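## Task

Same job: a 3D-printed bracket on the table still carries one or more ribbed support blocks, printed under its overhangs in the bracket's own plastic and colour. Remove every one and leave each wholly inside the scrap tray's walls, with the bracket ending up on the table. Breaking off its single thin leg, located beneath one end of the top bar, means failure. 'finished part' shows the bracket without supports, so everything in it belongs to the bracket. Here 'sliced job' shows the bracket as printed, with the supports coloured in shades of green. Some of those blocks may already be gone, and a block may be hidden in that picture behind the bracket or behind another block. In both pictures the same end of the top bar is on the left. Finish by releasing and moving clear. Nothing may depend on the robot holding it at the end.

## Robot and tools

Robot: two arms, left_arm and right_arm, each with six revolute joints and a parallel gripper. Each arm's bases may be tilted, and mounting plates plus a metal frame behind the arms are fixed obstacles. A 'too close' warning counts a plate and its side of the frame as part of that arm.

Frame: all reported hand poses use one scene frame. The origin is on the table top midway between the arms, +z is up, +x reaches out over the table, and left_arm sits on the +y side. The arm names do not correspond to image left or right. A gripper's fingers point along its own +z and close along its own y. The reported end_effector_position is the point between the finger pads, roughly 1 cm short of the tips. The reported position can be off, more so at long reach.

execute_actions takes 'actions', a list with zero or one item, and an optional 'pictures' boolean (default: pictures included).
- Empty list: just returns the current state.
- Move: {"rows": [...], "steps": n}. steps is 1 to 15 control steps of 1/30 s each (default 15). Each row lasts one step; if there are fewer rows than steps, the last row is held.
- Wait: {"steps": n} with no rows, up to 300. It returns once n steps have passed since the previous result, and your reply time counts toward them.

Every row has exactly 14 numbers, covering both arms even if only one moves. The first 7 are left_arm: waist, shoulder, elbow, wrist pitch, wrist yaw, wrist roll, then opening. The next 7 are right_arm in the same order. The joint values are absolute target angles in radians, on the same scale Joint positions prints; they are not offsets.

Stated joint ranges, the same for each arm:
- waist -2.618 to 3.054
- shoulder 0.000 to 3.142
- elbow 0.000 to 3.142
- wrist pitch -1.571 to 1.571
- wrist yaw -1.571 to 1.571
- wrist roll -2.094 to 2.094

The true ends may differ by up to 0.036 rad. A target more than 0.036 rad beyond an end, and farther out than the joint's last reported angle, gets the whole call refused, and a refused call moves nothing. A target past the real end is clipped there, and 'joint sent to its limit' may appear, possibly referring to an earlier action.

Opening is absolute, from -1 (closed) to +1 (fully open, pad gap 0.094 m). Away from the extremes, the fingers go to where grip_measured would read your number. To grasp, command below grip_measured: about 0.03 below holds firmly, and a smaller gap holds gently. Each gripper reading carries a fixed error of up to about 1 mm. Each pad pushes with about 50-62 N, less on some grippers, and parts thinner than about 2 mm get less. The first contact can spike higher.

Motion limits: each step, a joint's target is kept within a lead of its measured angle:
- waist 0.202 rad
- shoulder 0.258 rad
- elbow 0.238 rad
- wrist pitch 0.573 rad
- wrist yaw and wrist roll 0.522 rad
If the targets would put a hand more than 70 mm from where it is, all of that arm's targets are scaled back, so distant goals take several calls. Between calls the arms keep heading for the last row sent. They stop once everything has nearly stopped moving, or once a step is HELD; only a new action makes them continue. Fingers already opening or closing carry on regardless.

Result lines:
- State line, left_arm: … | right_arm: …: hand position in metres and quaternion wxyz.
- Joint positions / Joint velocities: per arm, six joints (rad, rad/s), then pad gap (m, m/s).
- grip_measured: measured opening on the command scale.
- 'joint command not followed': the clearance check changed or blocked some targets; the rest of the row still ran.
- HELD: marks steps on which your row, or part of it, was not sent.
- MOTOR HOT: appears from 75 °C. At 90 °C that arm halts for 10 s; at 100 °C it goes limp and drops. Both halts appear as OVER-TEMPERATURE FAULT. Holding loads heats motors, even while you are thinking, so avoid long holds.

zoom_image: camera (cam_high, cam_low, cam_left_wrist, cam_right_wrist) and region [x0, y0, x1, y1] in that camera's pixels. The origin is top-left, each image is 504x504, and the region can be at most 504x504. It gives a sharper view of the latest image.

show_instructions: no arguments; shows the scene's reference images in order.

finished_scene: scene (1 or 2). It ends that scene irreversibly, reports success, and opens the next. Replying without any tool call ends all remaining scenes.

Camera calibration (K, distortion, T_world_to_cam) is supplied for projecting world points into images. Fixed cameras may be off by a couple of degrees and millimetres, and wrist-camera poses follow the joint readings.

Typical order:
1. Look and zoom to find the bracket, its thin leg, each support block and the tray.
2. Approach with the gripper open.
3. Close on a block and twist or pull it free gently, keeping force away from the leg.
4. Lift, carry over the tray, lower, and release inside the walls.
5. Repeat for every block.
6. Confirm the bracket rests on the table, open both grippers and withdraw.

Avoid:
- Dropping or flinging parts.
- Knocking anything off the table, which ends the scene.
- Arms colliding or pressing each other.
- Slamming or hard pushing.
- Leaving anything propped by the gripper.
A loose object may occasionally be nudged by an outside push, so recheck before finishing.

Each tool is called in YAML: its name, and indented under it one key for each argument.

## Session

show_instructions:

execute_actions:
  actions: []

Reference images for this scene: finished part, sliced job.

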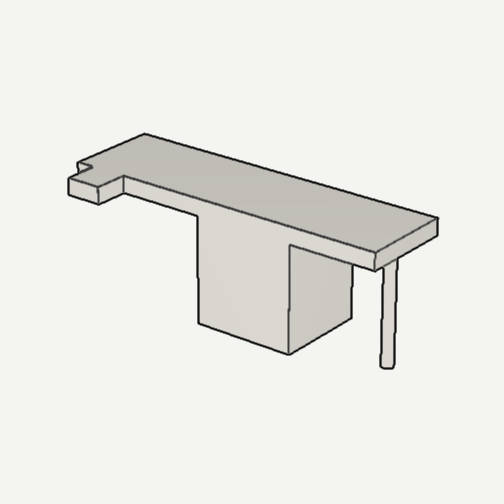

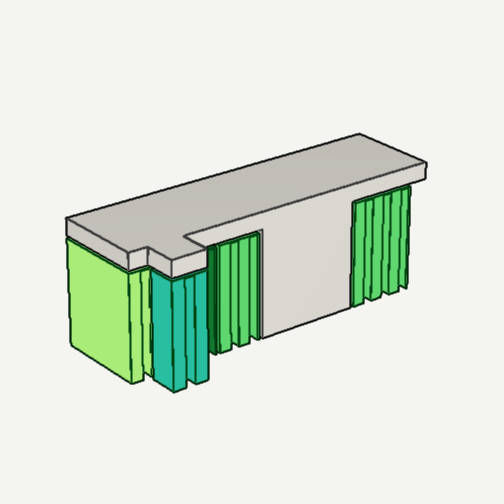

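Scene clock: 0.00 s of 8100.00 s.
left_arm: end_effector_position=(+0.1893, +0.4269, +0.2224) grip_measured=+1.000 end_effector_quat_wxyz=(-0.061, +0.763, -0.542, +0.347) | right_arm: end_effector_position=(+0.4928, -0.4342, +0.1612) grip_measured=+1.000 end_effector_quat_wxyz=(-0.037, +0.807, -0.579, +0.114)
Joint positions: left_arm=[ 0.65   0.965  0.982 -1.068  0.467 -1.066  0.094] | right_arm=[ 0.135  1.943  1.67  -0.982  0.467 -1.935  0.094]
Joint velocities: left_arm=[-0.022  0.002  0.007 -0.007  0.007 -0.022  0.   ] | right_arm=[-0.007  0.007  0.007 -0.007 -0.095 -0.007  0.   ]
camera_calibration (this result's frames):
cam_left_wrist: T_world_to_cam=[[0.775417, 0.306508, 0.55207, -0.405641], [-0.316507, -0.56787, 0.759833, 0.16114], [0.546399, -0.763922, -0.343325, 0.412309], [0, 0, 0, 1]] pos_world=[0.140257, 0.530811, 0.243059]
cam_right_wrist: T_world_to_cam=[[0.796364, 0.595734, 0.104428, -0.14537], [0.448153, -0.697169, 0.559567, -0.573305], [0.406157, -0.398819, -0.82218, -0.150351], [0, 0, 0, 1]] pos_world=[0.433762, -0.373052, 0.212368]

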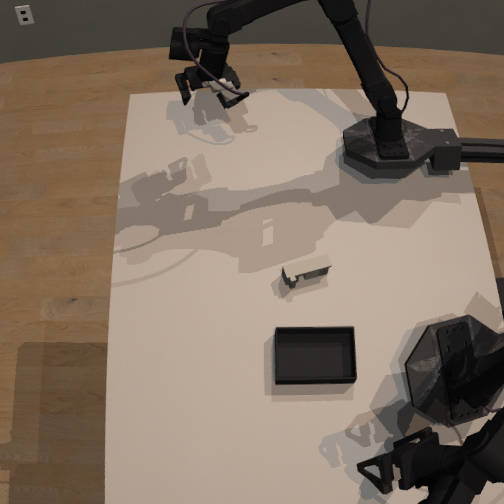

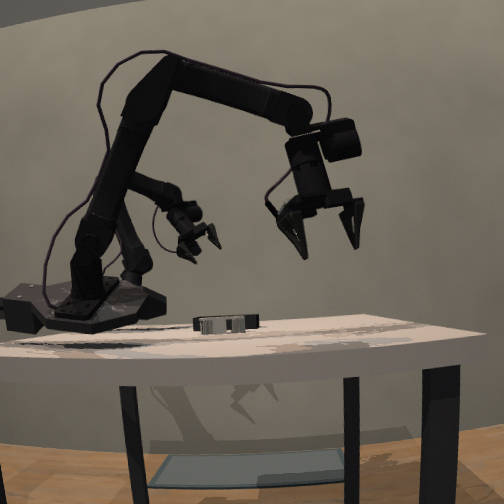

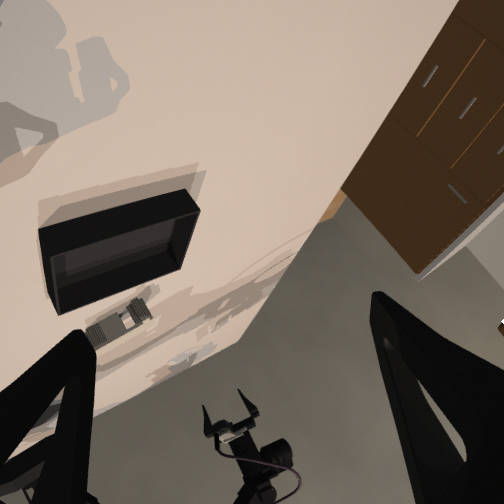

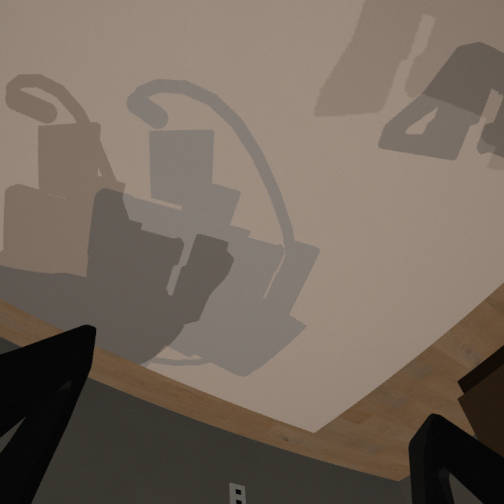

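zoom_image:
  camera: "cam_high"
  region: [270,240,350,300]

zoom_image:
  camera: "cam_low"
  region: [185,300,265,345]

zoom_image:
  camera: "cam_left_wrist"
  region: [70,280,170,360]

Region (270, 240, 350, 300) of cam_high's 504x504 image, scaled by 6.300, with more detail than that image has; it fills the top 378 rows of this view, and the rest is white.

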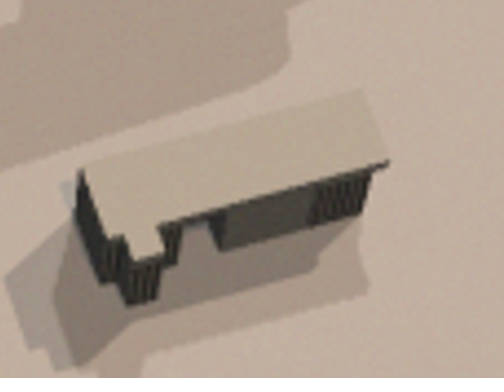

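Region (185, 300, 265, 345) of cam_low's 504x504 image, scaled by 6.300, with more detail than that image has; it fills the top 284 rows of this view, and the rest is white.

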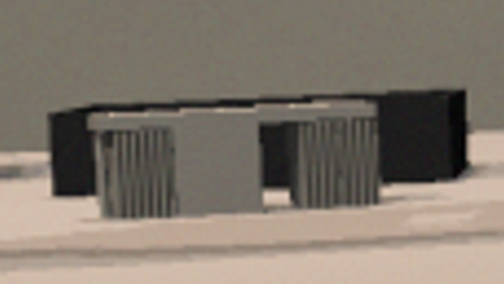

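Region (70, 280, 170, 360) of cam_left_wrist's 504x504 image, scaled by 5.040, with more detail than that image has; it fills the top 403 rows of this view, and the rest is white.

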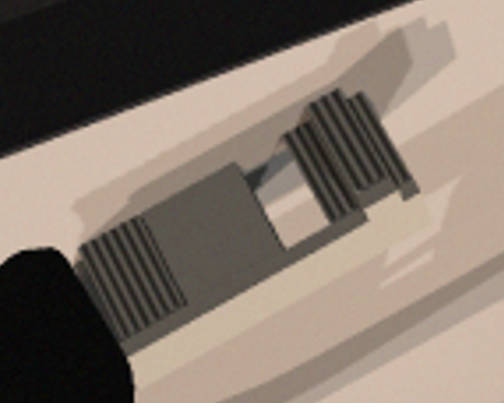

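execute_actions:
  actions:
    - {"rows":[[0.645,0.97,0.99,-1.068,0.465,-1.055,1,0.14,1.943,1.68,-0.982,0.465,-1.92,1],[0.635,0.975,1.0,-1.068,0.46,-1.04,1,0.15,1.945,1.685,-0.984,0.462,-1.89,0.97],[0.62,0.985,1.01,-1.066,0.455,-1.01,0.97,0.165,1.95,1.69,-0.986,0.458,-1.845,0.94],[0.6,1.0,1.02,-1.064,0.45,-0.97,0.94,0.185,1.957,1.693,-0.988,0.454,-1.79,0.91],[0.575,1.015,1.03,-1.062,0.443,-0.92,0.91,0.21,1.965,1.696,-0.99,0.45,-1.72,0.88],[0.55,1.03,1.04,-1.06,0.436,-0.87,0.88,0.235,1.975,1.698,-0.992,0.445,-1.645,0.85],[0.525,1.047,1.05,-1.058,0.429,-0.82,0.85,0.26,1.985,1.70,-0.994,0.44,-1.57,0.82],[0.5,1.064,1.06,-1.056,0.422,-0.77,0.82,0.285,1.997,1.702,-0.996,0.435,-1.495,0.79],[0.475,1.081,1.07,-1.054,0.415,-0.72,0.79,0.31,2.01,1.704,-0.998,0.43,-1.42,0.76],[0.45,1.098,1.08,-1.052,0.408,-0.67,0.76,0.335,2.023,1.706,-1.0,0.425,-1.345,0.73],[0.425,1.115,1.09,-1.05,0.401,-0.62,0.73,0.36,2.036,1.708,-1.002,0.42,-1.27,0.7],[0.4,1.132,1.10,-1.048,0.394,-0.57,0.7,0.385,2.05,1.71,-1.004,0.415,-1.195,0.67],[0.375,1.149,1.11,-1.046,0.387,-0.52,0.67,0.41,2.064,1.712,-1.006,0.41,-1.12,0.64],[0.35,1.166,1.12,-1.044,0.38,-0.47,0.64,0.435,2.078,1.714,-1.008,0.405,-1.045,0.61],[0.325,1.183,1.13,-1.042,0.373,-0.42,0.61,0.46,2.092,1.716,-1.01,0.4,-0.97,0.58]],"steps":15}
  pictures: false

execute_actions:
  actions:
    - {"rows":[[0.3,1.2,1.14,-1.04,0.366,-0.37,0.58,0.485,2.107,1.718,-1.012,0.395,-0.895,0.55],[0.275,1.217,1.152,-1.038,0.359,-0.32,0.55,0.51,2.122,1.72,-1.014,0.39,-0.82,0.52],[0.25,1.234,1.164,-1.036,0.352,-0.27,0.52,0.535,2.138,1.722,-1.016,0.385,-0.745,0.49],[0.225,1.251,1.176,-1.034,0.345,-0.22,0.49,0.56,2.154,1.724,-1.018,0.38,-0.67,0.46],[0.2,1.268,1.188,-1.032,0.338,-0.17,0.46,0.585,2.17,1.726,-1.02,0.375,-0.595,0.43],[0.175,1.285,1.2,-1.03,0.331,-0.12,0.43,0.61,2.186,1.728,-1.022,0.37,-0.52,0.4],[0.15,1.302,1.212,-1.028,0.324,-0.07,0.4,0.635,2.202,1.73,-1.024,0.365,-0.445,0.37],[0.125,1.319,1.224,-1.026,0.317,-0.02,0.37,0.66,2.218,1.732,-1.026,0.36,-0.37,0.34],[0.1,1.336,1.236,-1.024,0.31,0.03,0.34,0.685,2.235,1.734,-1.028,0.355,-0.295,0.31],[0.075,1.353,1.248,-1.022,0.303,0.08,0.3,0.71,2.252,1.736,-1.03,0.35,-0.22,0.3],[0.05,1.37,1.26,-1.02,0.296,0.13,0.26,0.735,2.269,1.738,-1.032,0.345,-0.145,0.3],[0.025,1.387,1.272,-1.018,0.289,0.18,0.22,0.76,2.286,1.74,-1.035,0.34,-0.07,0.3],[0.0,1.404,1.284,-1.016,0.282,0.23,0.18,0.785,2.303,1.742,-1.038,0.335,0.005,0.3],[-0.025,1.421,1.296,-1.014,0.275,0.28,0.14,0.81,2.32,1.744,-1.041,0.33,0.08,0.3],[-0.05,1.438,1.308,-1.012,0.268,0.33,0.1,0.835,2.338,1.746,-1.044,0.325,0.155,0.3]],"steps":15}
  pictures: false

execute_actions:
  actions:
    - {"rows":[[-0.075,1.455,1.32,-1.01,0.261,0.38,0.06,0.86,2.356,1.748,-1.047,0.32,0.23,0.3],[-0.1,1.472,1.33,-1.008,0.254,0.43,0.02,0.885,2.374,1.75,-1.05,0.315,0.305,0.3],[-0.125,1.489,1.34,-1.006,0.247,0.48,-0.02,0.91,2.392,1.752,-1.053,0.31,0.38,0.3],[-0.15,1.506,1.35,-1.004,0.24,0.53,-0.06,0.935,2.41,1.754,-1.056,0.305,0.455,0.3],[-0.175,1.523,1.36,-1.002,0.233,0.58,-0.1,0.96,2.428,1.756,-1.059,0.3,0.53,0.3],[-0.2,1.54,1.37,-1.0,0.226,0.63,-0.14,0.985,2.446,1.758,-1.062,0.295,0.6,0.3],[-0.225,1.555,1.38,-1.0,0.219,0.68,-0.18,1.007,2.464,1.76,-1.065,0.29,0.66,0.3],[-0.245,1.57,1.388,-1.0,0.212,0.73,-0.22,1.027,2.481,1.76,-1.067,0.285,0.71,0.3],[-0.265,1.58,1.394,-1.0,0.206,0.775,-0.26,1.043,2.497,1.76,-1.068,0.28,0.75,0.3],[-0.28,1.59,1.4,-1.0,0.2,0.81,-0.3,1.056,2.511,1.76,-1.068,0.276,0.78,0.3],[-0.29,1.596,1.4,-1.0,0.2,0.835,-0.3,1.066,2.523,1.76,-1.068,0.273,0.8,0.3],[-0.297,1.6,1.4,-1.0,0.2,0.85,-0.3,1.072,2.532,1.76,-1.068,0.272,0.81,0.3],[-0.3,1.6,1.4,-1.0,0.2,0.86,-0.3,1.076,2.538,1.76,-1.068,0.272,0.81,0.3],[-0.3,1.6,1.4,-1.0,0.2,0.86,-0.3,1.076,2.541,1.76,-1.068,0.272,0.81,0.3]],"steps":15}
  pictures: false

execute_actions:
  actions:
    - {"steps":8}

Scene clock: 85.77 s of 8100.00 s.
left_arm: end_effector_position=(+0.2340, +0.3928, +0.2273) grip_measured=+0.625 end_effector_quat_wxyz=(+0.092, -0.535, +0.765, -0.346) | right_arm: end_effector_position=(+0.4905, -0.3004, +0.1687) grip_measured=+0.595 end_effector_quat_wxyz=(-0.101, +0.685, -0.717, +0.076)
Joint positions: left_arm=[ 0.382  1.142  1.086 -1.063  0.401 -0.632  0.076] | right_arm=[ 0.407  2.057  1.693 -0.982  0.44  -1.275  0.075]
Joint velocities: left_arm=[-0.696  0.486  0.295  0.007 -0.242  1.414 -0.027] | right_arm=[ 0.74   0.457  0.032 -0.037 -0.139  1.985 -0.027]
Steps of this call (steps 1 to 90: nothing new was sent; then 82.27 s passed at rest; steps 91 to 105: all 15 steps of this action). Readings (joint positions):
91: left_arm=[0.650 0.965 0.982 -1.068 0.467 -1.066] | right_arm=[0.135 1.943 1.670 -0.982 0.467 -1.935]
92: left_arm=[0.650 0.965 0.982 -1.068 0.467 -1.064] | right_arm=[0.135 1.943 1.670 -0.982 0.467 -1.929]
94: left_arm=[0.639 0.968 0.983 -1.068 0.461 -1.045] | right_arm=[0.140 1.943 1.670 -0.982 0.467 -1.895]
98: left_arm=[0.556 1.018 1.017 -1.068 0.443 -0.934] | right_arm=[0.206 1.960 1.679 -0.982 0.467 -1.728]
105: the state above

Scene clock: 86.27 s of 8100.00 s.
left_arm: end_effector_position=(+0.2998, +0.3230, +0.2414) grip_measured=+0.120 end_effector_quat_wxyz=(+0.188, -0.054, +0.934, -0.300) | right_arm: end_effector_position=(+0.4054, -0.1215, +0.1420) grip_measured=+0.302 end_effector_quat_wxyz=(+0.082, -0.416, +0.905, +0.015)
Joint positions: left_arm=[ 0.009  1.397  1.262 -1.034  0.293  0.106  0.053] | right_arm=[ 0.777  2.299  1.722 -1.008  0.366 -0.168  0.061]
Joint velocities: left_arm=[-0.701  0.505  0.354 -0.007 -0.242  1.443 -0.037] | right_arm=[ 0.696  0.481  0.056 -0.066 -0.183  2.103  0.   ]
Steps of this call (steps 1 to 15: all 15 steps of this action). Readings (joint positions):
1: left_arm=[0.357 1.159 1.096 -1.061 0.394 -0.585] | right_arm=[0.432 2.073 1.693 -0.983 0.435 -1.204]
2: left_arm=[0.332 1.176 1.106 -1.060 0.387 -0.537] | right_arm=[0.456 2.089 1.694 -0.984 0.430 -1.132]
4: left_arm=[0.282 1.211 1.129 -1.058 0.373 -0.440] | right_arm=[0.504 2.121 1.697 -0.986 0.421 -0.987]
8: left_arm=[0.183 1.278 1.177 -1.050 0.344 -0.243] | right_arm=[0.600 2.183 1.706 -0.993 0.402 -0.691]
15: the state above

Scene clock: 86.77 s of 8100.00 s.
left_arm: end_effector_position=(+0.3294, +0.2336, +0.2477) grip_measured=-0.299 end_effector_quat_wxyz=(+0.253, +0.387, +0.858, -0.224) | right_arm: end_effector_position=(+0.2751, -0.0272, +0.0909) grip_measured=+0.302 end_effector_quat_wxyz=(+0.005, -0.173, +0.985, +0.001)
Joint positions: left_arm=[-0.289  1.592  1.37  -1.008  0.208  0.768  0.033] | right_arm=[ 1.08   2.54   1.737 -1.047  0.281  0.714  0.061]
Joint velocities: left_arm=[ 0.002  0.032  0.012 -0.037 -0.095  0.505 -0.001] | right_arm=[ 0.061  0.188 -0.012 -0.066 -0.139  0.579 -0.   ]
Steps of this call (steps 1 to 15: all 15 steps of this action). Readings (joint positions):
1: left_arm=[-0.016 1.414 1.274 -1.033 0.286 0.156] | right_arm=[0.803 2.316 1.723 -1.011 0.360 -0.093]
2: left_arm=[-0.041 1.431 1.285 -1.030 0.279 0.206] | right_arm=[0.828 2.334 1.725 -1.014 0.355 -0.018]
4: left_arm=[-0.090 1.464 1.307 -1.025 0.265 0.307] | right_arm=[0.878 2.370 1.729 -1.020 0.344 0.132]
8: left_arm=[-0.189 1.531 1.347 -1.016 0.236 0.508] | right_arm=[0.977 2.443 1.736 -1.032 0.321 0.421]
15: the state above

Scene clock: 87.03 s of 8100.00 s.
left_arm: end_effector_position=(+0.3297, +0.2353, +0.2465) grip_measured=-0.299 end_effector_quat_wxyz=(+0.258, +0.416, +0.846, -0.209) | right_arm: end_effector_position=(+0.2732, -0.0289, +0.0882) grip_measured=+0.302 end_effector_quat_wxyz=(-0.001, -0.138, +0.990, -0.003)
Joint positions: left_arm=[-0.29   1.592  1.37  -1.008  0.196  0.838  0.033] | right_arm=[ 1.079  2.546  1.737 -1.054  0.278  0.787  0.061]
Joint velocities: left_arm=[ 0.027  0.017  0.017 -0.081 -0.007  0.051 -0.001] | right_arm=[-0.002  0.002 -0.017 -0.037  0.022  0.066 -0.001]
Steps of this call (steps 1 to 8: the robot went on to your last target). Readings (joint positions):
1: left_arm=[-0.290 1.592 1.370 -1.008 0.206 0.784] | right_arm=[1.081 2.544 1.737 -1.049 0.279 0.731]
2: left_arm=[-0.290 1.592 1.370 -1.008 0.203 0.798] | right_arm=[1.080 2.546 1.737 -1.051 0.278 0.746]
4: left_arm=[-0.290 1.592 1.370 -1.008 0.200 0.818] | right_arm=[1.079 2.546 1.737 -1.053 0.278 0.766]
8: the state above
camera_calibration (this result's frames):
cam_left_wrist: T_world_to_cam=[[-0.879677, -0.466158, 0.0941516, 0.371275], [-0.470814, 0.881573, -0.0341123, -0.0160513], [-0.0670997, -0.0743357, -0.994973, 0.398167], [0, 0, 0, 1]] pos_world=[0.345761, 0.216821, 0.360661]
cam_right_wrist: T_world_to_cam=[[0.553413, -0.832321, -0.0312498, -0.16727], [-0.758105, -0.518897, 0.394998, 0.197688], [-0.344981, -0.194906, -0.91815, 0.260088], [0, 0, 0, 1]] pos_world=[0.332163, 0.0140497, 0.155486]

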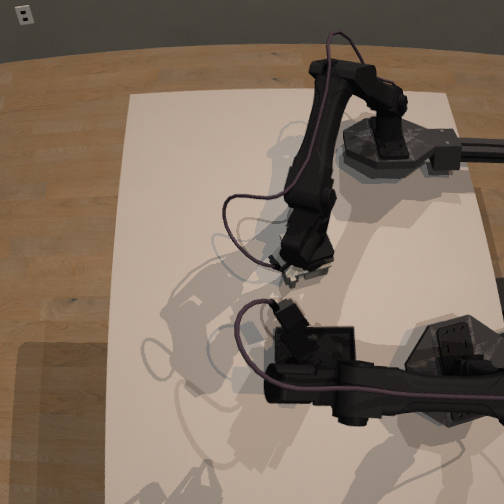

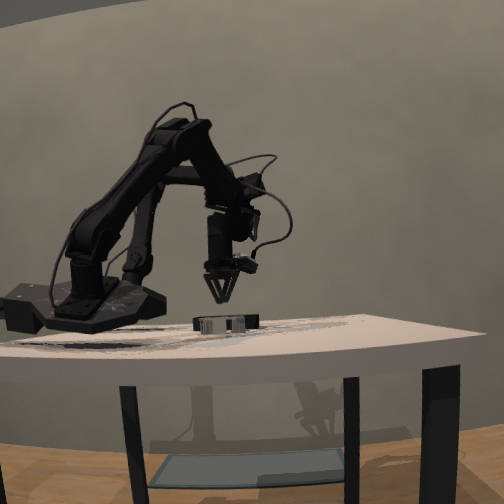

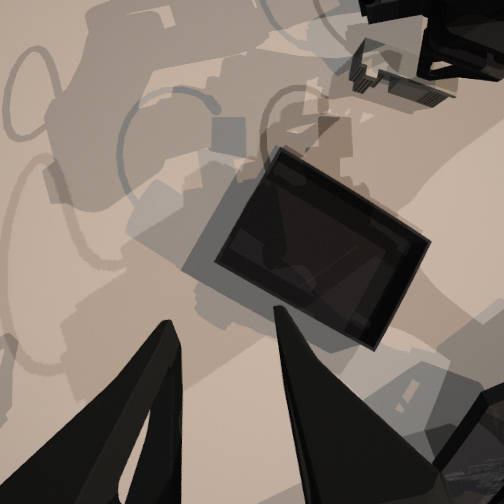

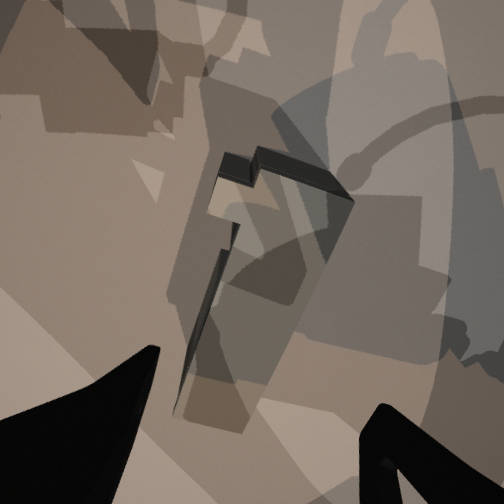

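zoom_image:
  camera: "cam_low"
  region: [185,265,265,345]

Region (185, 265, 265, 345) of cam_low's 504x504 image, scaled by 6.300, with more detail than that image has.

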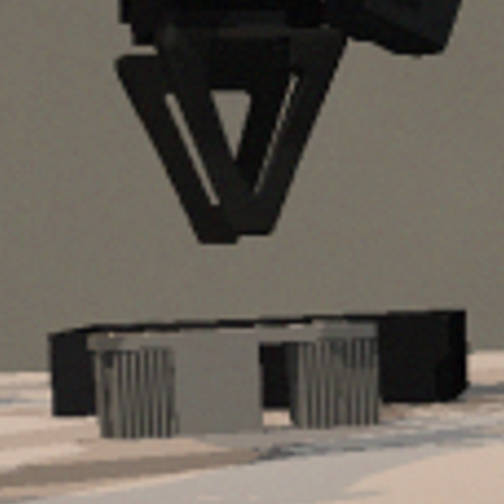

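execute_actions:
  actions:
    - {"rows":[[-0.3,1.6,1.4,-1,0.2,0.86,-0.3,1.079,2.55,1.72,-1.03,0.285,0.79,0.3],[-0.3,1.6,1.4,-1,0.2,0.86,-0.3,1.079,2.554,1.716,-1.013,0.285,0.785,0.3],[-0.3,1.6,1.4,-1,0.2,0.86,-0.3,1.079,2.56,1.709,-0.996,0.285,0.78,0.3],[-0.3,1.6,1.4,-1,0.2,0.86,-0.3,1.079,2.567,1.701,-0.979,0.285,0.78,0.3],[-0.3,1.6,1.4,-1,0.2,0.86,-0.3,1.079,2.574,1.693,-0.962,0.285,0.78,0.3],[-0.3,1.6,1.4,-1,0.2,0.86,-0.3,1.079,2.581,1.685,-0.945,0.285,0.78,0.3],[-0.3,1.6,1.4,-1,0.2,0.86,-0.3,1.078,2.588,1.677,-0.928,0.285,0.78,0.3],[-0.3,1.6,1.4,-1,0.2,0.86,-0.3,1.076,2.595,1.669,-0.911,0.285,0.78,0.3],[-0.3,1.6,1.4,-1,0.2,0.86,-0.3,1.073,2.602,1.661,-0.894,0.285,0.78,0.3],[-0.3,1.6,1.4,-1,0.2,0.86,-0.3,1.07,2.609,1.653,-0.878,0.285,0.78,0.3],[-0.3,1.6,1.4,-1,0.2,0.86,-0.3,1.067,2.616,1.645,-0.863,0.285,0.78,0.3],[-0.3,1.6,1.4,-1,0.2,0.86,-0.3,1.064,2.622,1.638,-0.85,0.285,0.78,0.25],[-0.3,1.6,1.4,-1,0.2,0.86,-0.3,1.061,2.627,1.632,-0.85,0.285,0.78,0.2],[-0.3,1.6,1.4,-1,0.2,0.86,-0.3,1.059,2.631,1.627,-0.85,0.285,0.78,0.1],[-0.3,1.6,1.4,-1,0.2,0.86,-0.3,1.059,2.633,1.625,-0.85,0.285,0.78,0.0]],"steps":15}
  pictures: false

execute_actions:
  actions:
    - {"steps":6}

zoom_image:
  camera: "cam_low"
  region: [185,265,265,345]

Scene clock: 112.23 s of 8100.00 s.
left_arm: end_effector_position=(+0.3298, +0.2357, +0.2463) grip_measured=-0.299 end_effector_quat_wxyz=(+0.259, +0.422, +0.844, -0.206) | right_arm: end_effector_position=(+0.2622, -0.0253, +0.0366) grip_measured=+0.048 end_effector_quat_wxyz=(-0.004, -0.135, +0.991, -0.006)
Joint positions: left_arm=[-0.29   1.592  1.37  -1.008  0.193  0.851  0.033] | right_arm=[ 1.071  2.623  1.646 -0.894  0.278  0.788  0.049]
Joint velocities: left_arm=[-0.017  0.002  0.032  0.007 -0.037  0.007 -0.   ] | right_arm=[-0.095  0.198 -0.198  0.095 -0.051 -0.081 -0.092]
Steps of this call (steps 1 to 30: the robot went on to your last target; steps 31 to 90: nothing new was sent; then 21.70 s passed at rest; steps 91 to 105: all 15 steps of this action). Readings (joint positions):
91: left_arm=[-0.290 1.592 1.370 -1.008 0.193 0.851] | right_arm=[1.079 2.546 1.737 -1.054 0.278 0.801]
92: left_arm=[-0.290 1.592 1.370 -1.008 0.193 0.851] | right_arm=[1.079 2.546 1.737 -1.051 0.278 0.800]
94: left_arm=[-0.290 1.592 1.370 -1.008 0.193 0.851] | right_arm=[1.079 2.546 1.731 -1.034 0.278 0.796]
98: left_arm=[-0.290 1.592 1.370 -1.008 0.193 0.851] | right_arm=[1.079 2.561 1.705 -0.982 0.278 0.791]
105: the state above

Scene clock: 112.43 s of 8100.00 s.
left_arm: end_effector_position=(+0.3298, +0.2357, +0.2463) grip_measured=-0.299 end_effector_quat_wxyz=(+0.259, +0.422, +0.844, -0.206) | right_arm: end_effector_position=(+0.2615, -0.0280, +0.0280) grip_measured=+0.002 end_effector_quat_wxyz=(-0.009, -0.132, +0.991, -0.009)
Joint positions: left_arm=[-0.29   1.592  1.37  -1.008  0.193  0.851  0.033] | right_arm=[ 1.062  2.636  1.634 -0.877  0.278  0.788  0.047]
Joint velocities: left_arm=[-0.012 -0.002 -0.002 -0.022 -0.066  0.022 -0.   ] | right_arm=[-0.007 -0.007 -0.012  0.066 -0.051  0.022  0.   ]
Steps of this call (steps 1 to 6: the robot went on to your last target). Readings (joint positions):
1: left_arm=[-0.290 1.592 1.370 -1.008 0.193 0.851] | right_arm=[1.068 2.628 1.641 -0.890 0.278 0.788]
2: left_arm=[-0.290 1.592 1.370 -1.008 0.193 0.851] | right_arm=[1.065 2.633 1.637 -0.887 0.278 0.788]
4: left_arm=[-0.290 1.592 1.370 -1.008 0.193 0.851] | right_arm=[1.062 2.636 1.634 -0.883 0.278 0.788]
6: the state above
camera_calibration (this result's frames):
cam_left_wrist: T_world_to_cam=[[-0.884939, -0.457981, 0.084474, 0.373739], [-0.461813, 0.88639, -0.0322792, -0.0209258], [-0.0600937, -0.0675763, -0.995903, 0.394267], [0, 0, 0, 1]] pos_world=[0.344765, 0.216357, 0.360405]
cam_right_wrist: T_world_to_cam=[[0.542322, -0.839745, -0.026749, -0.159366], [-0.759131, -0.503405, 0.412679, 0.213319], [-0.360011, -0.203499, -0.910484, 0.204397], [0, 0, 0, 1]] pos_world=[0.32195, 0.0151533, 0.0938053]

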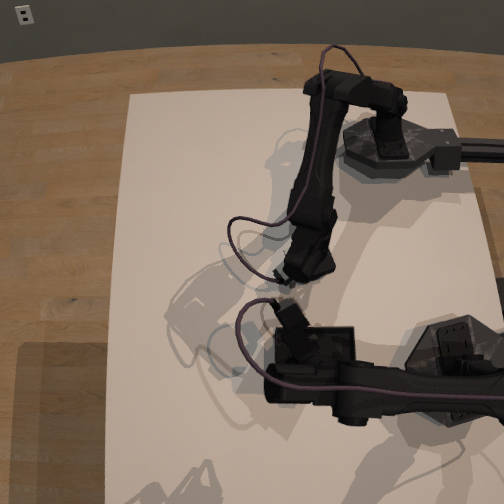

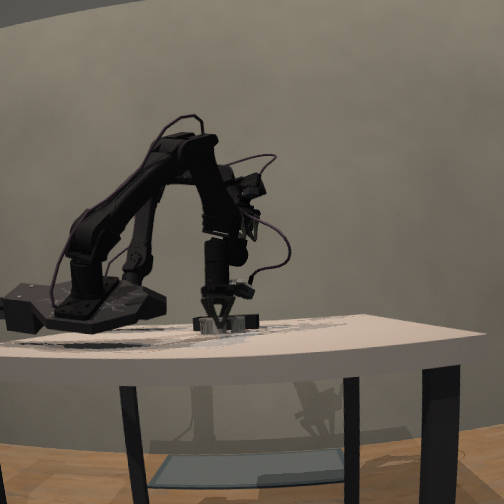

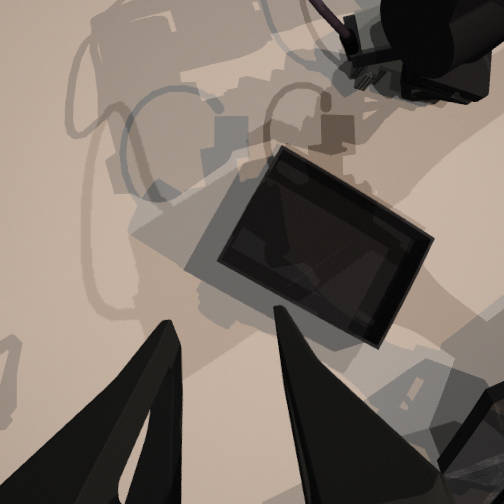

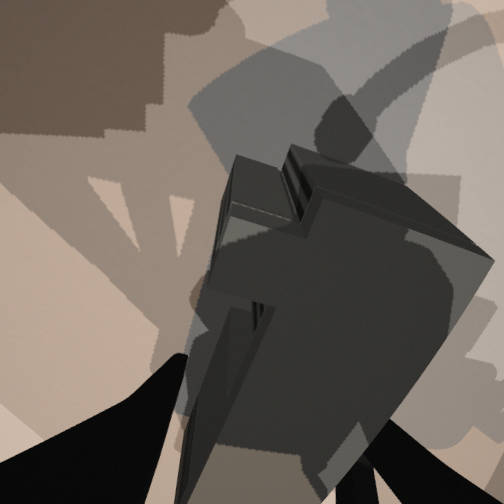

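Region (185, 265, 265, 345) of cam_low's 504x504 image, scaled by 6.300, with more detail than that image has.

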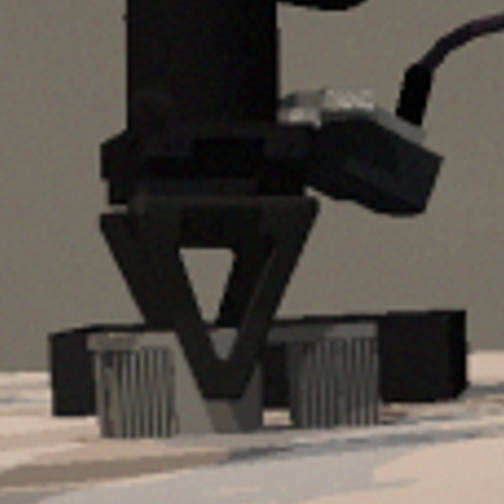

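execute_actions:
  actions:
    - {"rows":[[-0.3,1.6,1.4,-1,0.2,0.86,-0.3,1.062,2.633,1.64,-0.835,0.3,0.785,0],[-0.3,1.6,1.4,-1,0.2,0.86,-0.3,1.062,2.633,1.64,-0.835,0.303,0.785,0],[-0.3,1.6,1.4,-1,0.2,0.86,-0.3,1.062,2.633,1.64,-0.835,0.303,0.785,-0.05],[-0.3,1.6,1.4,-1,0.2,0.86,-0.3,1.062,2.633,1.64,-0.835,0.303,0.785,-0.1],[-0.3,1.6,1.4,-1,0.2,0.86,-0.3,1.062,2.633,1.64,-0.835,0.303,0.785,-0.15],[-0.3,1.6,1.4,-1,0.2,0.86,-0.3,1.062,2.633,1.64,-0.835,0.303,0.785,-0.2],[-0.3,1.6,1.4,-1,0.2,0.86,-0.3,1.062,2.633,1.64,-0.835,0.303,0.785,-0.24],[-0.3,1.6,1.4,-1,0.2,0.86,-0.3,1.062,2.633,1.64,-0.835,0.303,0.785,-0.28],[-0.3,1.6,1.4,-1,0.2,0.86,-0.3,1.062,2.633,1.64,-0.835,0.303,0.785,-0.31],[-0.3,1.6,1.4,-1,0.2,0.86,-0.3,1.062,2.633,1.64,-0.835,0.303,0.785,-0.34],[-0.3,1.6,1.4,-1,0.2,0.86,-0.3,1.062,2.633,1.64,-0.835,0.303,0.785,-0.365],[-0.3,1.6,1.4,-1,0.2,0.86,-0.3,1.062,2.633,1.64,-0.835,0.303,0.785,-0.39],[-0.3,1.6,1.4,-1,0.2,0.86,-0.3,1.062,2.633,1.64,-0.835,0.303,0.785,-0.41],[-0.3,1.6,1.4,-1,0.2,0.86,-0.3,1.062,2.633,1.64,-0.835,0.303,0.785,-0.43]],"steps":15}

zoom_image:
  camera: "cam_low"
  region: [185,265,265,345]

Scene clock: 122.43 s of 8100.00 s.
left_arm: end_effector_position=(+0.3298, +0.2358, +0.2462) grip_measured=-0.299 end_effector_quat_wxyz=(+0.259, +0.422, +0.844, -0.206) | right_arm: end_effector_position=(+0.2656, -0.0233, +0.0279) grip_measured=-0.377 end_effector_quat_wxyz=(+0.001, -0.129, +0.992, -0.001)
Joint positions: left_arm=[-0.29   1.592  1.37  -1.008  0.193  0.852  0.033] | right_arm=[ 1.062  2.636  1.634 -0.852  0.285  0.788  0.029]
Joint velocities: left_arm=[ 0.012 -0.007 -0.017  0.022 -0.037  0.037  0.001] | right_arm=[ 0.002 -0.002 -0.007 -0.051 -0.066 -0.037  0.001]
Steps of this call (steps 1 to 30: the robot went on to your last target; steps 31 to 90: nothing new was sent; then 6.50 s passed at rest; steps 91 to 105: all 15 steps of this action). Readings (joint positions):
91: left_arm=[-0.290 1.592 1.370 -1.008 0.193 0.851] | right_arm=[1.062 2.636 1.634 -0.865 0.279 0.788]
92: left_arm=[-0.290 1.592 1.370 -1.008 0.193 0.851] | right_arm=[1.062 2.636 1.634 -0.862 0.279 0.788]
94: left_arm=[-0.290 1.592 1.370 -1.008 0.193 0.852] | right_arm=[1.062 2.636 1.634 -0.858 0.282 0.788]
98: left_arm=[-0.290 1.592 1.370 -1.008 0.193 0.852] | right_arm=[1.062 2.636 1.634 -0.854 0.284 0.788]
105: the state above
camera_calibration (this result's frames):
cam_left_wrist: T_world_to_cam=[[-0.88504, -0.45786, 0.0840775, 0.373879], [-0.461645, 0.886488, -0.0319643, -0.0211276], [-0.0598986, -0.0671037, -0.995946, 0.39407], [0, 0, 0, 1]] pos_world=[0.344749, 0.216357, 0.360362]
cam_right_wrist: T_world_to_cam=[[0.537364, -0.84274, -0.0320755, -0.15621], [-0.769537, -0.505538, 0.390186, 0.222118], [-0.34504, -0.184989, -0.920177, 0.203457], [0, 0, 0, 1]] pos_world=[0.325071, 0.0182817, 0.0955385]

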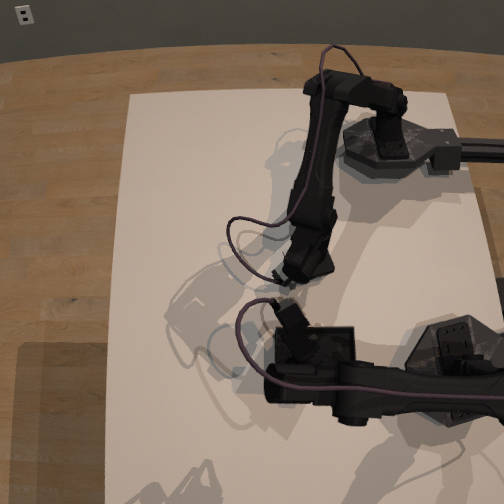

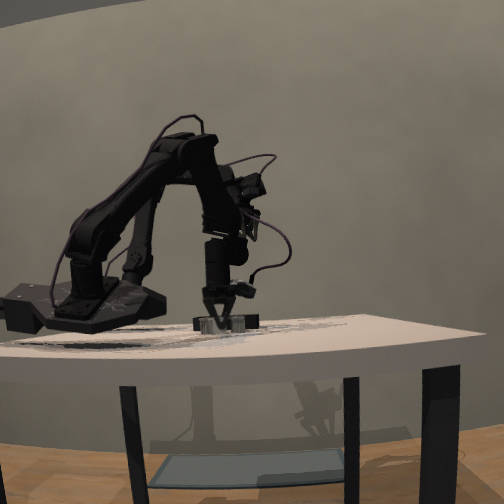

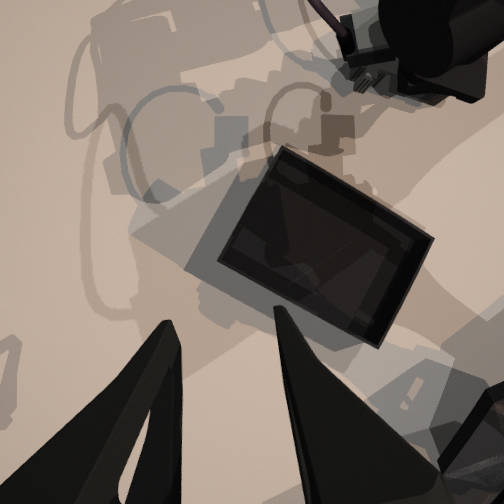

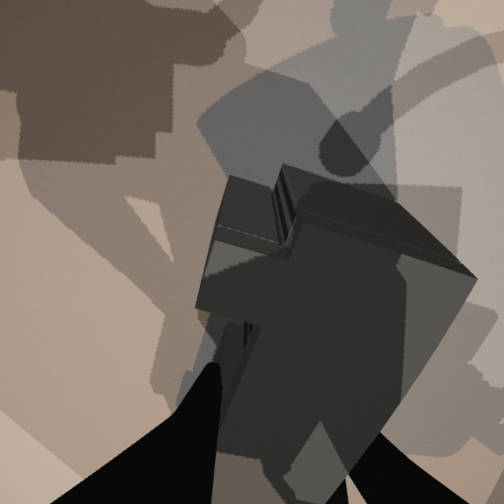

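Region (185, 265, 265, 345) of cam_low's 504x504 image, scaled by 6.300, with more detail than that image has.

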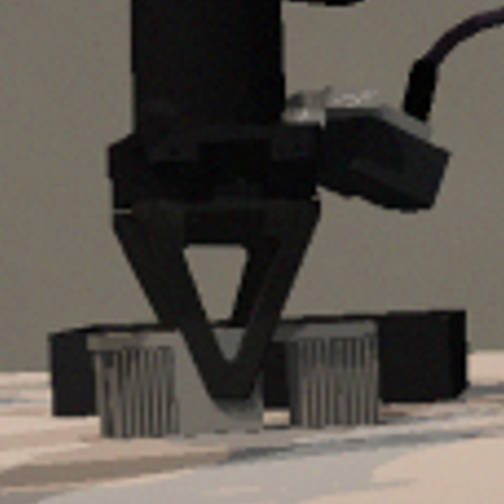

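execute_actions:
  actions:
    - {"rows":[[-0.3,1.6,1.4,-1,0.2,0.86,-0.3,1.062,2.615,1.64,-0.87,0.29,0.79,-0.42],[-0.3,1.6,1.4,-1,0.2,0.86,-0.3,1.062,2.605,1.64,-0.88,0.29,0.79,-0.42],[-0.3,1.6,1.4,-1,0.2,0.86,-0.3,1.062,2.592,1.64,-0.892,0.29,0.79,-0.42],[-0.3,1.6,1.4,-1,0.2,0.86,-0.3,1.062,2.576,1.64,-0.905,0.29,0.79,-0.42],[-0.3,1.6,1.4,-1,0.2,0.86,-0.3,1.062,2.558,1.635,-0.915,0.29,0.79,-0.42],[-0.3,1.6,1.4,-1,0.2,0.86,-0.3,1.06,2.538,1.63,-0.92,0.285,0.79,-0.42],[-0.3,1.6,1.4,-1,0.2,0.86,-0.3,1.056,2.518,1.62,-0.915,0.275,0.79,-0.42],[-0.3,1.6,1.4,-1,0.2,0.86,-0.3,1.05,2.498,1.605,-0.9,0.26,0.793,-0.42],[-0.3,1.6,1.4,-1,0.2,0.86,-0.3,1.042,2.478,1.585,-0.875,0.24,0.797,-0.42],[-0.3,1.6,1.4,-1,0.2,0.86,-0.3,1.032,2.458,1.56,-0.84,0.215,0.802,-0.42],[-0.3,1.6,1.4,-1,0.2,0.86,-0.3,1.02,2.438,1.53,-0.795,0.185,0.808,-0.42],[-0.3,1.6,1.4,-1,0.2,0.86,-0.3,1.006,2.418,1.495,-0.74,0.148,0.814,-0.42],[-0.3,1.6,1.4,-1,0.2,0.86,-0.3,0.992,2.4,1.458,-0.68,0.108,0.82,-0.42],[-0.3,1.6,1.4,-1,0.2,0.86,-0.3,0.978,2.383,1.421,-0.62,0.068,0.826,-0.42],[-0.3,1.6,1.4,-1,0.2,0.86,-0.3,0.964,2.366,1.384,-0.56,0.028,0.832,-0.42]],"steps":15}
  pictures: false

execute_actions:
  actions:
    - {"rows":[[-0.305,1.6,1.41,-1,0.2,0.86,-0.3,0.95,2.349,1.347,-0.5,-0.012,0.838,-0.42],[-0.312,1.605,1.42,-1,0.2,0.86,-0.3,0.935,2.332,1.31,-0.44,-0.052,0.844,-0.42],[-0.322,1.612,1.432,-1,0.2,0.86,-0.3,0.92,2.315,1.273,-0.38,-0.092,0.85,-0.42],[-0.335,1.622,1.445,-1,0.2,0.86,-0.3,0.905,2.298,1.236,-0.32,-0.132,0.856,-0.42],[-0.352,1.635,1.458,-1,0.2,0.86,-0.3,0.89,2.281,1.199,-0.26,-0.172,0.862,-0.42],[-0.372,1.65,1.471,-1,0.2,0.86,-0.3,0.875,2.264,1.162,-0.2,-0.212,0.868,-0.42],[-0.394,1.667,1.484,-1,0.2,0.86,-0.3,0.86,2.247,1.125,-0.14,-0.252,0.874,-0.42],[-0.416,1.685,1.497,-1,0.2,0.86,-0.3,0.845,2.23,1.088,-0.08,-0.292,0.88,-0.42],[-0.438,1.703,1.51,-1,0.2,0.86,-0.3,0.83,2.213,1.051,-0.02,-0.332,0.886,-0.42],[-0.46,1.721,1.523,-1,0.2,0.86,-0.3,0.815,2.196,1.014,0.04,-0.372,0.892,-0.42],[-0.482,1.739,1.536,-1,0.2,0.86,-0.3,0.8,2.179,0.977,0.1,-0.412,0.898,-0.42],[-0.504,1.757,1.549,-1,0.2,0.86,-0.3,0.785,2.162,0.94,0.16,-0.452,0.904,-0.42],[-0.526,1.775,1.562,-1,0.2,0.86,-0.3,0.77,2.145,0.903,0.22,-0.492,0.91,-0.42],[-0.548,1.793,1.575,-1,0.2,0.86,-0.3,0.755,2.128,0.866,0.28,-0.532,0.916,-0.42],[-0.57,1.811,1.588,-1,0.2,0.86,-0.3,0.74,2.111,0.829,0.34,-0.572,0.922,-0.42]],"steps":15}
  pictures: false

execute_actions:
  actions:
    - {"rows":[[-0.592,1.829,1.601,-1,0.2,0.86,-0.3,0.725,2.094,0.792,0.4,-0.612,0.928,-0.42],[-0.614,1.847,1.614,-1,0.2,0.86,-0.3,0.71,2.077,0.755,0.46,-0.652,0.934,-0.42],[-0.636,1.865,1.627,-1,0.2,0.86,-0.3,0.695,2.06,0.718,0.52,-0.692,0.94,-0.42],[-0.658,1.883,1.64,-1,0.2,0.86,-0.3,0.681,2.043,0.681,0.58,-0.732,0.946,-0.42],[-0.68,1.901,1.653,-1,0.2,0.86,-0.3,0.668,2.027,0.645,0.635,-0.772,0.951,-0.42],[-0.702,1.919,1.665,-1,0.2,0.86,-0.3,0.656,2.012,0.612,0.685,-0.807,0.956,-0.42],[-0.724,1.937,1.677,-1,0.2,0.86,-0.3,0.645,1.998,0.582,0.73,-0.838,0.96,-0.42],[-0.746,1.955,1.688,-1,0.2,0.86,-0.3,0.635,1.986,0.555,0.767,-0.864,0.963,-0.42],[-0.768,1.973,1.698,-1,0.2,0.86,-0.3,0.627,1.976,0.532,0.797,-0.885,0.966,-0.42],[-0.788,1.99,1.707,-1,0.2,0.86,-0.3,0.62,1.967,0.513,0.819,-0.9,0.968,-0.42],[-0.806,2.006,1.715,-1,0.2,0.86,-0.3,0.615,1.96,0.498,0.833,-0.91,0.968,-0.42],[-0.822,2.02,1.721,-1,0.2,0.86,-0.3,0.611,1.955,0.487,0.842,-0.916,0.968,-0.42],[-0.836,2.032,1.726,-1,0.2,0.86,-0.3,0.608,1.952,0.479,0.842,-0.916,0.968,-0.42],[-0.847,2.042,1.729,-1,0.2,0.86,-0.3,0.607,1.95,0.474,0.842,-0.916,0.968,-0.42],[-0.855,2.05,1.73,-1,0.2,0.86,-0.3,0.607,1.95,0.474,0.842,-0.916,0.968,-0.42]],"steps":15}
  pictures: false

execute_actions:
  actions:
    - {"steps":14}

Scene clock: 163.40 s of 8100.00 s.
left_arm: end_effector_position=(+0.3298, +0.2358, +0.2462) grip_measured=-0.299 end_effector_quat_wxyz=(+0.259, +0.422, +0.844, -0.206) | right_arm: end_effector_position=(+0.2830, -0.0287, +0.0835) grip_measured=-0.377 end_effector_quat_wxyz=(+0.002, -0.069, +0.991, +0.111)
Joint positions: left_arm=[-0.29   1.592  1.37  -1.008  0.193  0.852  0.033] | right_arm=[ 1.002  2.388  1.471 -0.736  0.161  0.805  0.029]
Joint velocities: left_arm=[-0.002 -0.007 -0.002  0.022  0.007 -0.007 -0.   ] | right_arm=[-0.462 -0.53  -1.038  1.253 -0.755  0.022 -0.001]
Steps of this call (steps 1 to 15: the robot went on to your last target; steps 16 to 90: nothing new was sent; then 37.47 s passed at rest; steps 91 to 105: all 15 steps of this action). Readings (joint positions):
91: left_arm=[-0.290 1.592 1.370 -1.008 0.193 0.852] | right_arm=[1.062 2.635 1.634 -0.853 0.285 0.788]
92: left_arm=[-0.290 1.592 1.370 -1.008 0.193 0.852] | right_arm=[1.062 2.634 1.634 -0.854 0.285 0.788]
94: left_arm=[-0.290 1.592 1.370 -1.008 0.193 0.852] | right_arm=[1.062 2.625 1.634 -0.864 0.285 0.788]
98: left_arm=[-0.290 1.592 1.370 -1.008 0.193 0.852] | right_arm=[1.061 2.565 1.628 -0.887 0.282 0.788]
105: the state above

Scene clock: 163.90 s of 8100.00 s.
left_arm: end_effector_position=(+0.3494, +0.1490, +0.2751) grip_measured=-0.299 end_effector_quat_wxyz=(+0.275, +0.515, +0.783, -0.214) | right_arm: end_effector_position=(+0.2844, -0.0267, +0.0955) grip_measured=-0.379 end_effector_quat_wxyz=(-0.056, +0.061, +0.893, +0.442)
Joint positions: left_arm=[-0.515  1.767  1.541 -1.002  0.186  0.852  0.033] | right_arm=[ 0.769  2.157  0.904  0.072 -0.382  0.894  0.029]
Joint velocities: left_arm=[-0.623  0.569  0.339  0.081  0.037 -0.037 -0.   ] | right_arm=[-0.422 -0.535 -1.018  1.81  -1.179  0.168 -0.001]
Steps of this call (steps 1 to 15: all 15 steps of this action). Readings (joint positions):
1: left_arm=[-0.290 1.592 1.372 -1.008 0.193 0.852] | right_arm=[0.985 2.372 1.434 -0.692 0.131 0.810]
2: left_arm=[-0.290 1.592 1.375 -1.008 0.192 0.852] | right_arm=[0.967 2.358 1.395 -0.645 0.100 0.815]
4: left_arm=[-0.295 1.596 1.394 -1.009 0.190 0.852] | right_arm=[0.932 2.335 1.316 -0.545 0.033 0.826]
8: left_arm=[-0.352 1.633 1.454 -1.007 0.186 0.852] | right_arm=[0.869 2.283 1.157 -0.336 -0.112 0.850]
15: the state above

Scene clock: 164.40 s of 8100.00 s.
left_arm: end_effector_position=(+0.3120, +0.0080, +0.2786) grip_measured=-0.299 end_effector_quat_wxyz=(+0.247, +0.642, +0.687, -0.233) | right_arm: end_effector_position=(+0.2672, -0.0690, +0.1819) grip_measured=-0.380 end_effector_quat_wxyz=(-0.021, +0.028, +0.730, +0.682)
Joint positions: left_arm=[-0.827  2.022  1.699 -0.998  0.186  0.853  0.033] | right_arm=[ 0.614  1.967  0.494  0.758 -0.843  0.961  0.029]
Joint velocities: left_arm=[-0.403  0.33   0.051  0.037 -0.037  0.007 -0.001] | right_arm=[-0.046 -0.071 -0.154  0.447 -0.286 -0.037  0.   ]
Steps of this call (steps 1 to 15: all 15 steps of this action). Readings (joint positions):
1: left_arm=[-0.536 1.787 1.553 -1.002 0.186 0.852] | right_arm=[0.754 2.139 0.868 0.133 -0.421 0.900]
2: left_arm=[-0.558 1.807 1.565 -1.001 0.186 0.852] | right_arm=[0.739 2.121 0.832 0.194 -0.459 0.906]
4: left_arm=[-0.601 1.844 1.590 -1.001 0.186 0.852] | right_arm=[0.709 2.086 0.759 0.315 -0.537 0.918]
8: left_arm=[-0.689 1.913 1.642 -1.000 0.186 0.853] | right_arm=[0.655 2.023 0.619 0.538 -0.687 0.941]
15: the state above

Scene clock: 164.87 s of 8100.00 s.
left_arm: end_effector_position=(+0.3031, -0.0043, +0.2717) grip_measured=-0.299 end_effector_quat_wxyz=(+0.235, +0.654, +0.679, -0.235) | right_arm: end_effector_position=(+0.2674, -0.0691, +0.1949) grip_measured=-0.380 end_effector_quat_wxyz=(-0.011, +0.010, +0.711, +0.703)
Joint positions: left_arm=[-0.854  2.049  1.7   -0.998  0.187  0.854  0.033] | right_arm=[ 0.614  1.966  0.489  0.822 -0.885  0.966  0.029]
Joint velocities: left_arm=[-0.007  0.007 -0.012  0.037 -0.037 -0.051  0.   ] | right_arm=[-0.032 -0.007 -0.002 -0.022  0.051  0.007  0.   ]
Steps of this call (steps 1 to 14: the robot went on to your last target). Readings (joint positions):
1: left_arm=[-0.839 2.032 1.700 -0.998 0.186 0.853] | right_arm=[0.614 1.966 0.490 0.771 -0.852 0.962]
2: left_arm=[-0.848 2.040 1.700 -0.998 0.186 0.853] | right_arm=[0.614 1.966 0.489 0.782 -0.859 0.963]
4: left_arm=[-0.854 2.048 1.700 -0.998 0.187 0.854] | right_arm=[0.614 1.966 0.489 0.798 -0.870 0.965]
8: left_arm=[-0.854 2.049 1.700 -0.998 0.187 0.854] | right_arm=[0.614 1.966 0.489 0.815 -0.879 0.966]
14: the state above
camera_calibration (this result's frames):
cam_left_wrist: T_world_to_cam=[[-0.995665, 0.0863531, -0.0345556, 0.306256], [0.0874233, 0.995696, -0.0307581, 0.0138968], [0.0317508, -0.0336458, -0.998929, 0.374888], [0, 0, 0, 1]] pos_world=[0.291811, -0.0276698, 0.385497]
cam_right_wrist: T_world_to_cam=[[0.27583, 0.02487, -0.960885, 0.120515], [-0.87966, -0.39642, -0.262774, 0.299452], [-0.387449, 0.917732, -0.0874672, 0.274537], [0, 0, 0, 1]] pos_world=[0.336543, -0.13624, 0.218502]

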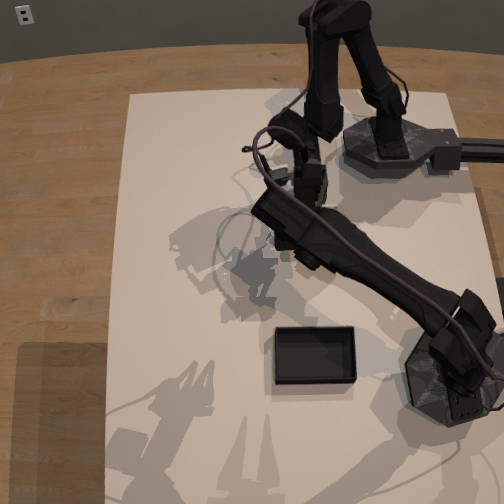

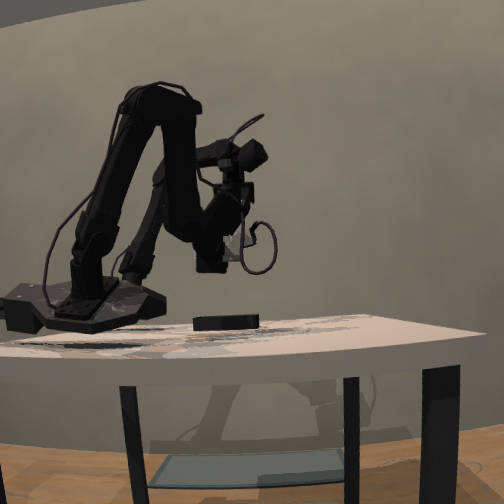

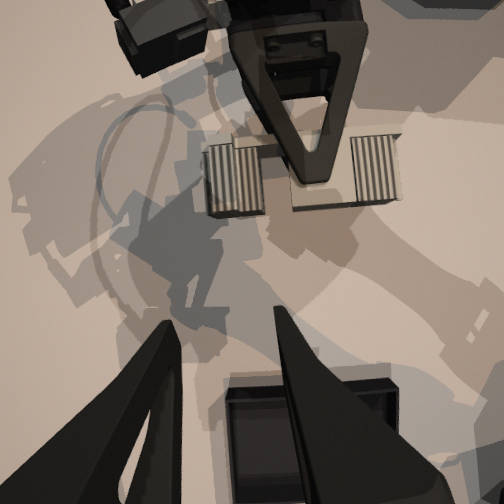

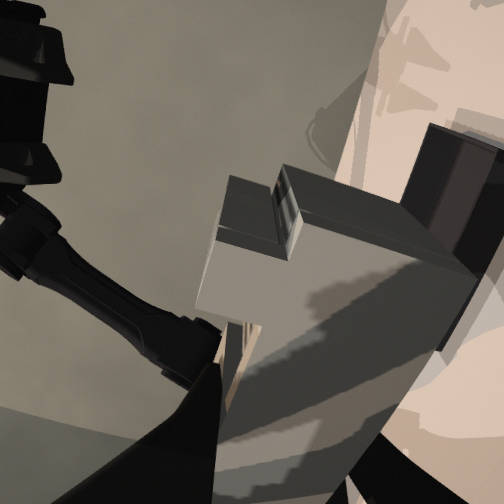

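zoom_image:
  camera: "cam_left_wrist"
  region: [190,110,420,230]

zoom_image:
  camera: "cam_left_wrist"
  region: [190,125,290,225]

Region (190, 110, 420, 230) of cam_left_wrist's 504x504 image, scaled by 2.191, with more detail than that image has; it fills the top 263 rows of this view, and the rest is white.

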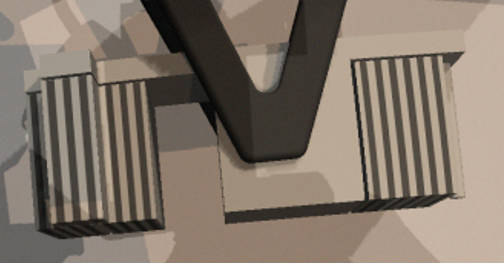

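Region (190, 125, 290, 225) of cam_left_wrist's 504x504 image, scaled by 5.040, with more detail than that image has.

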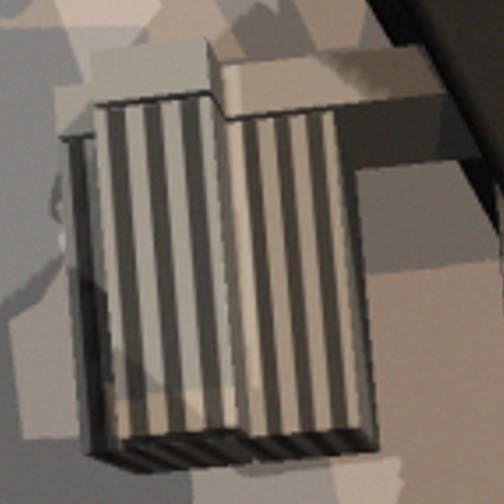

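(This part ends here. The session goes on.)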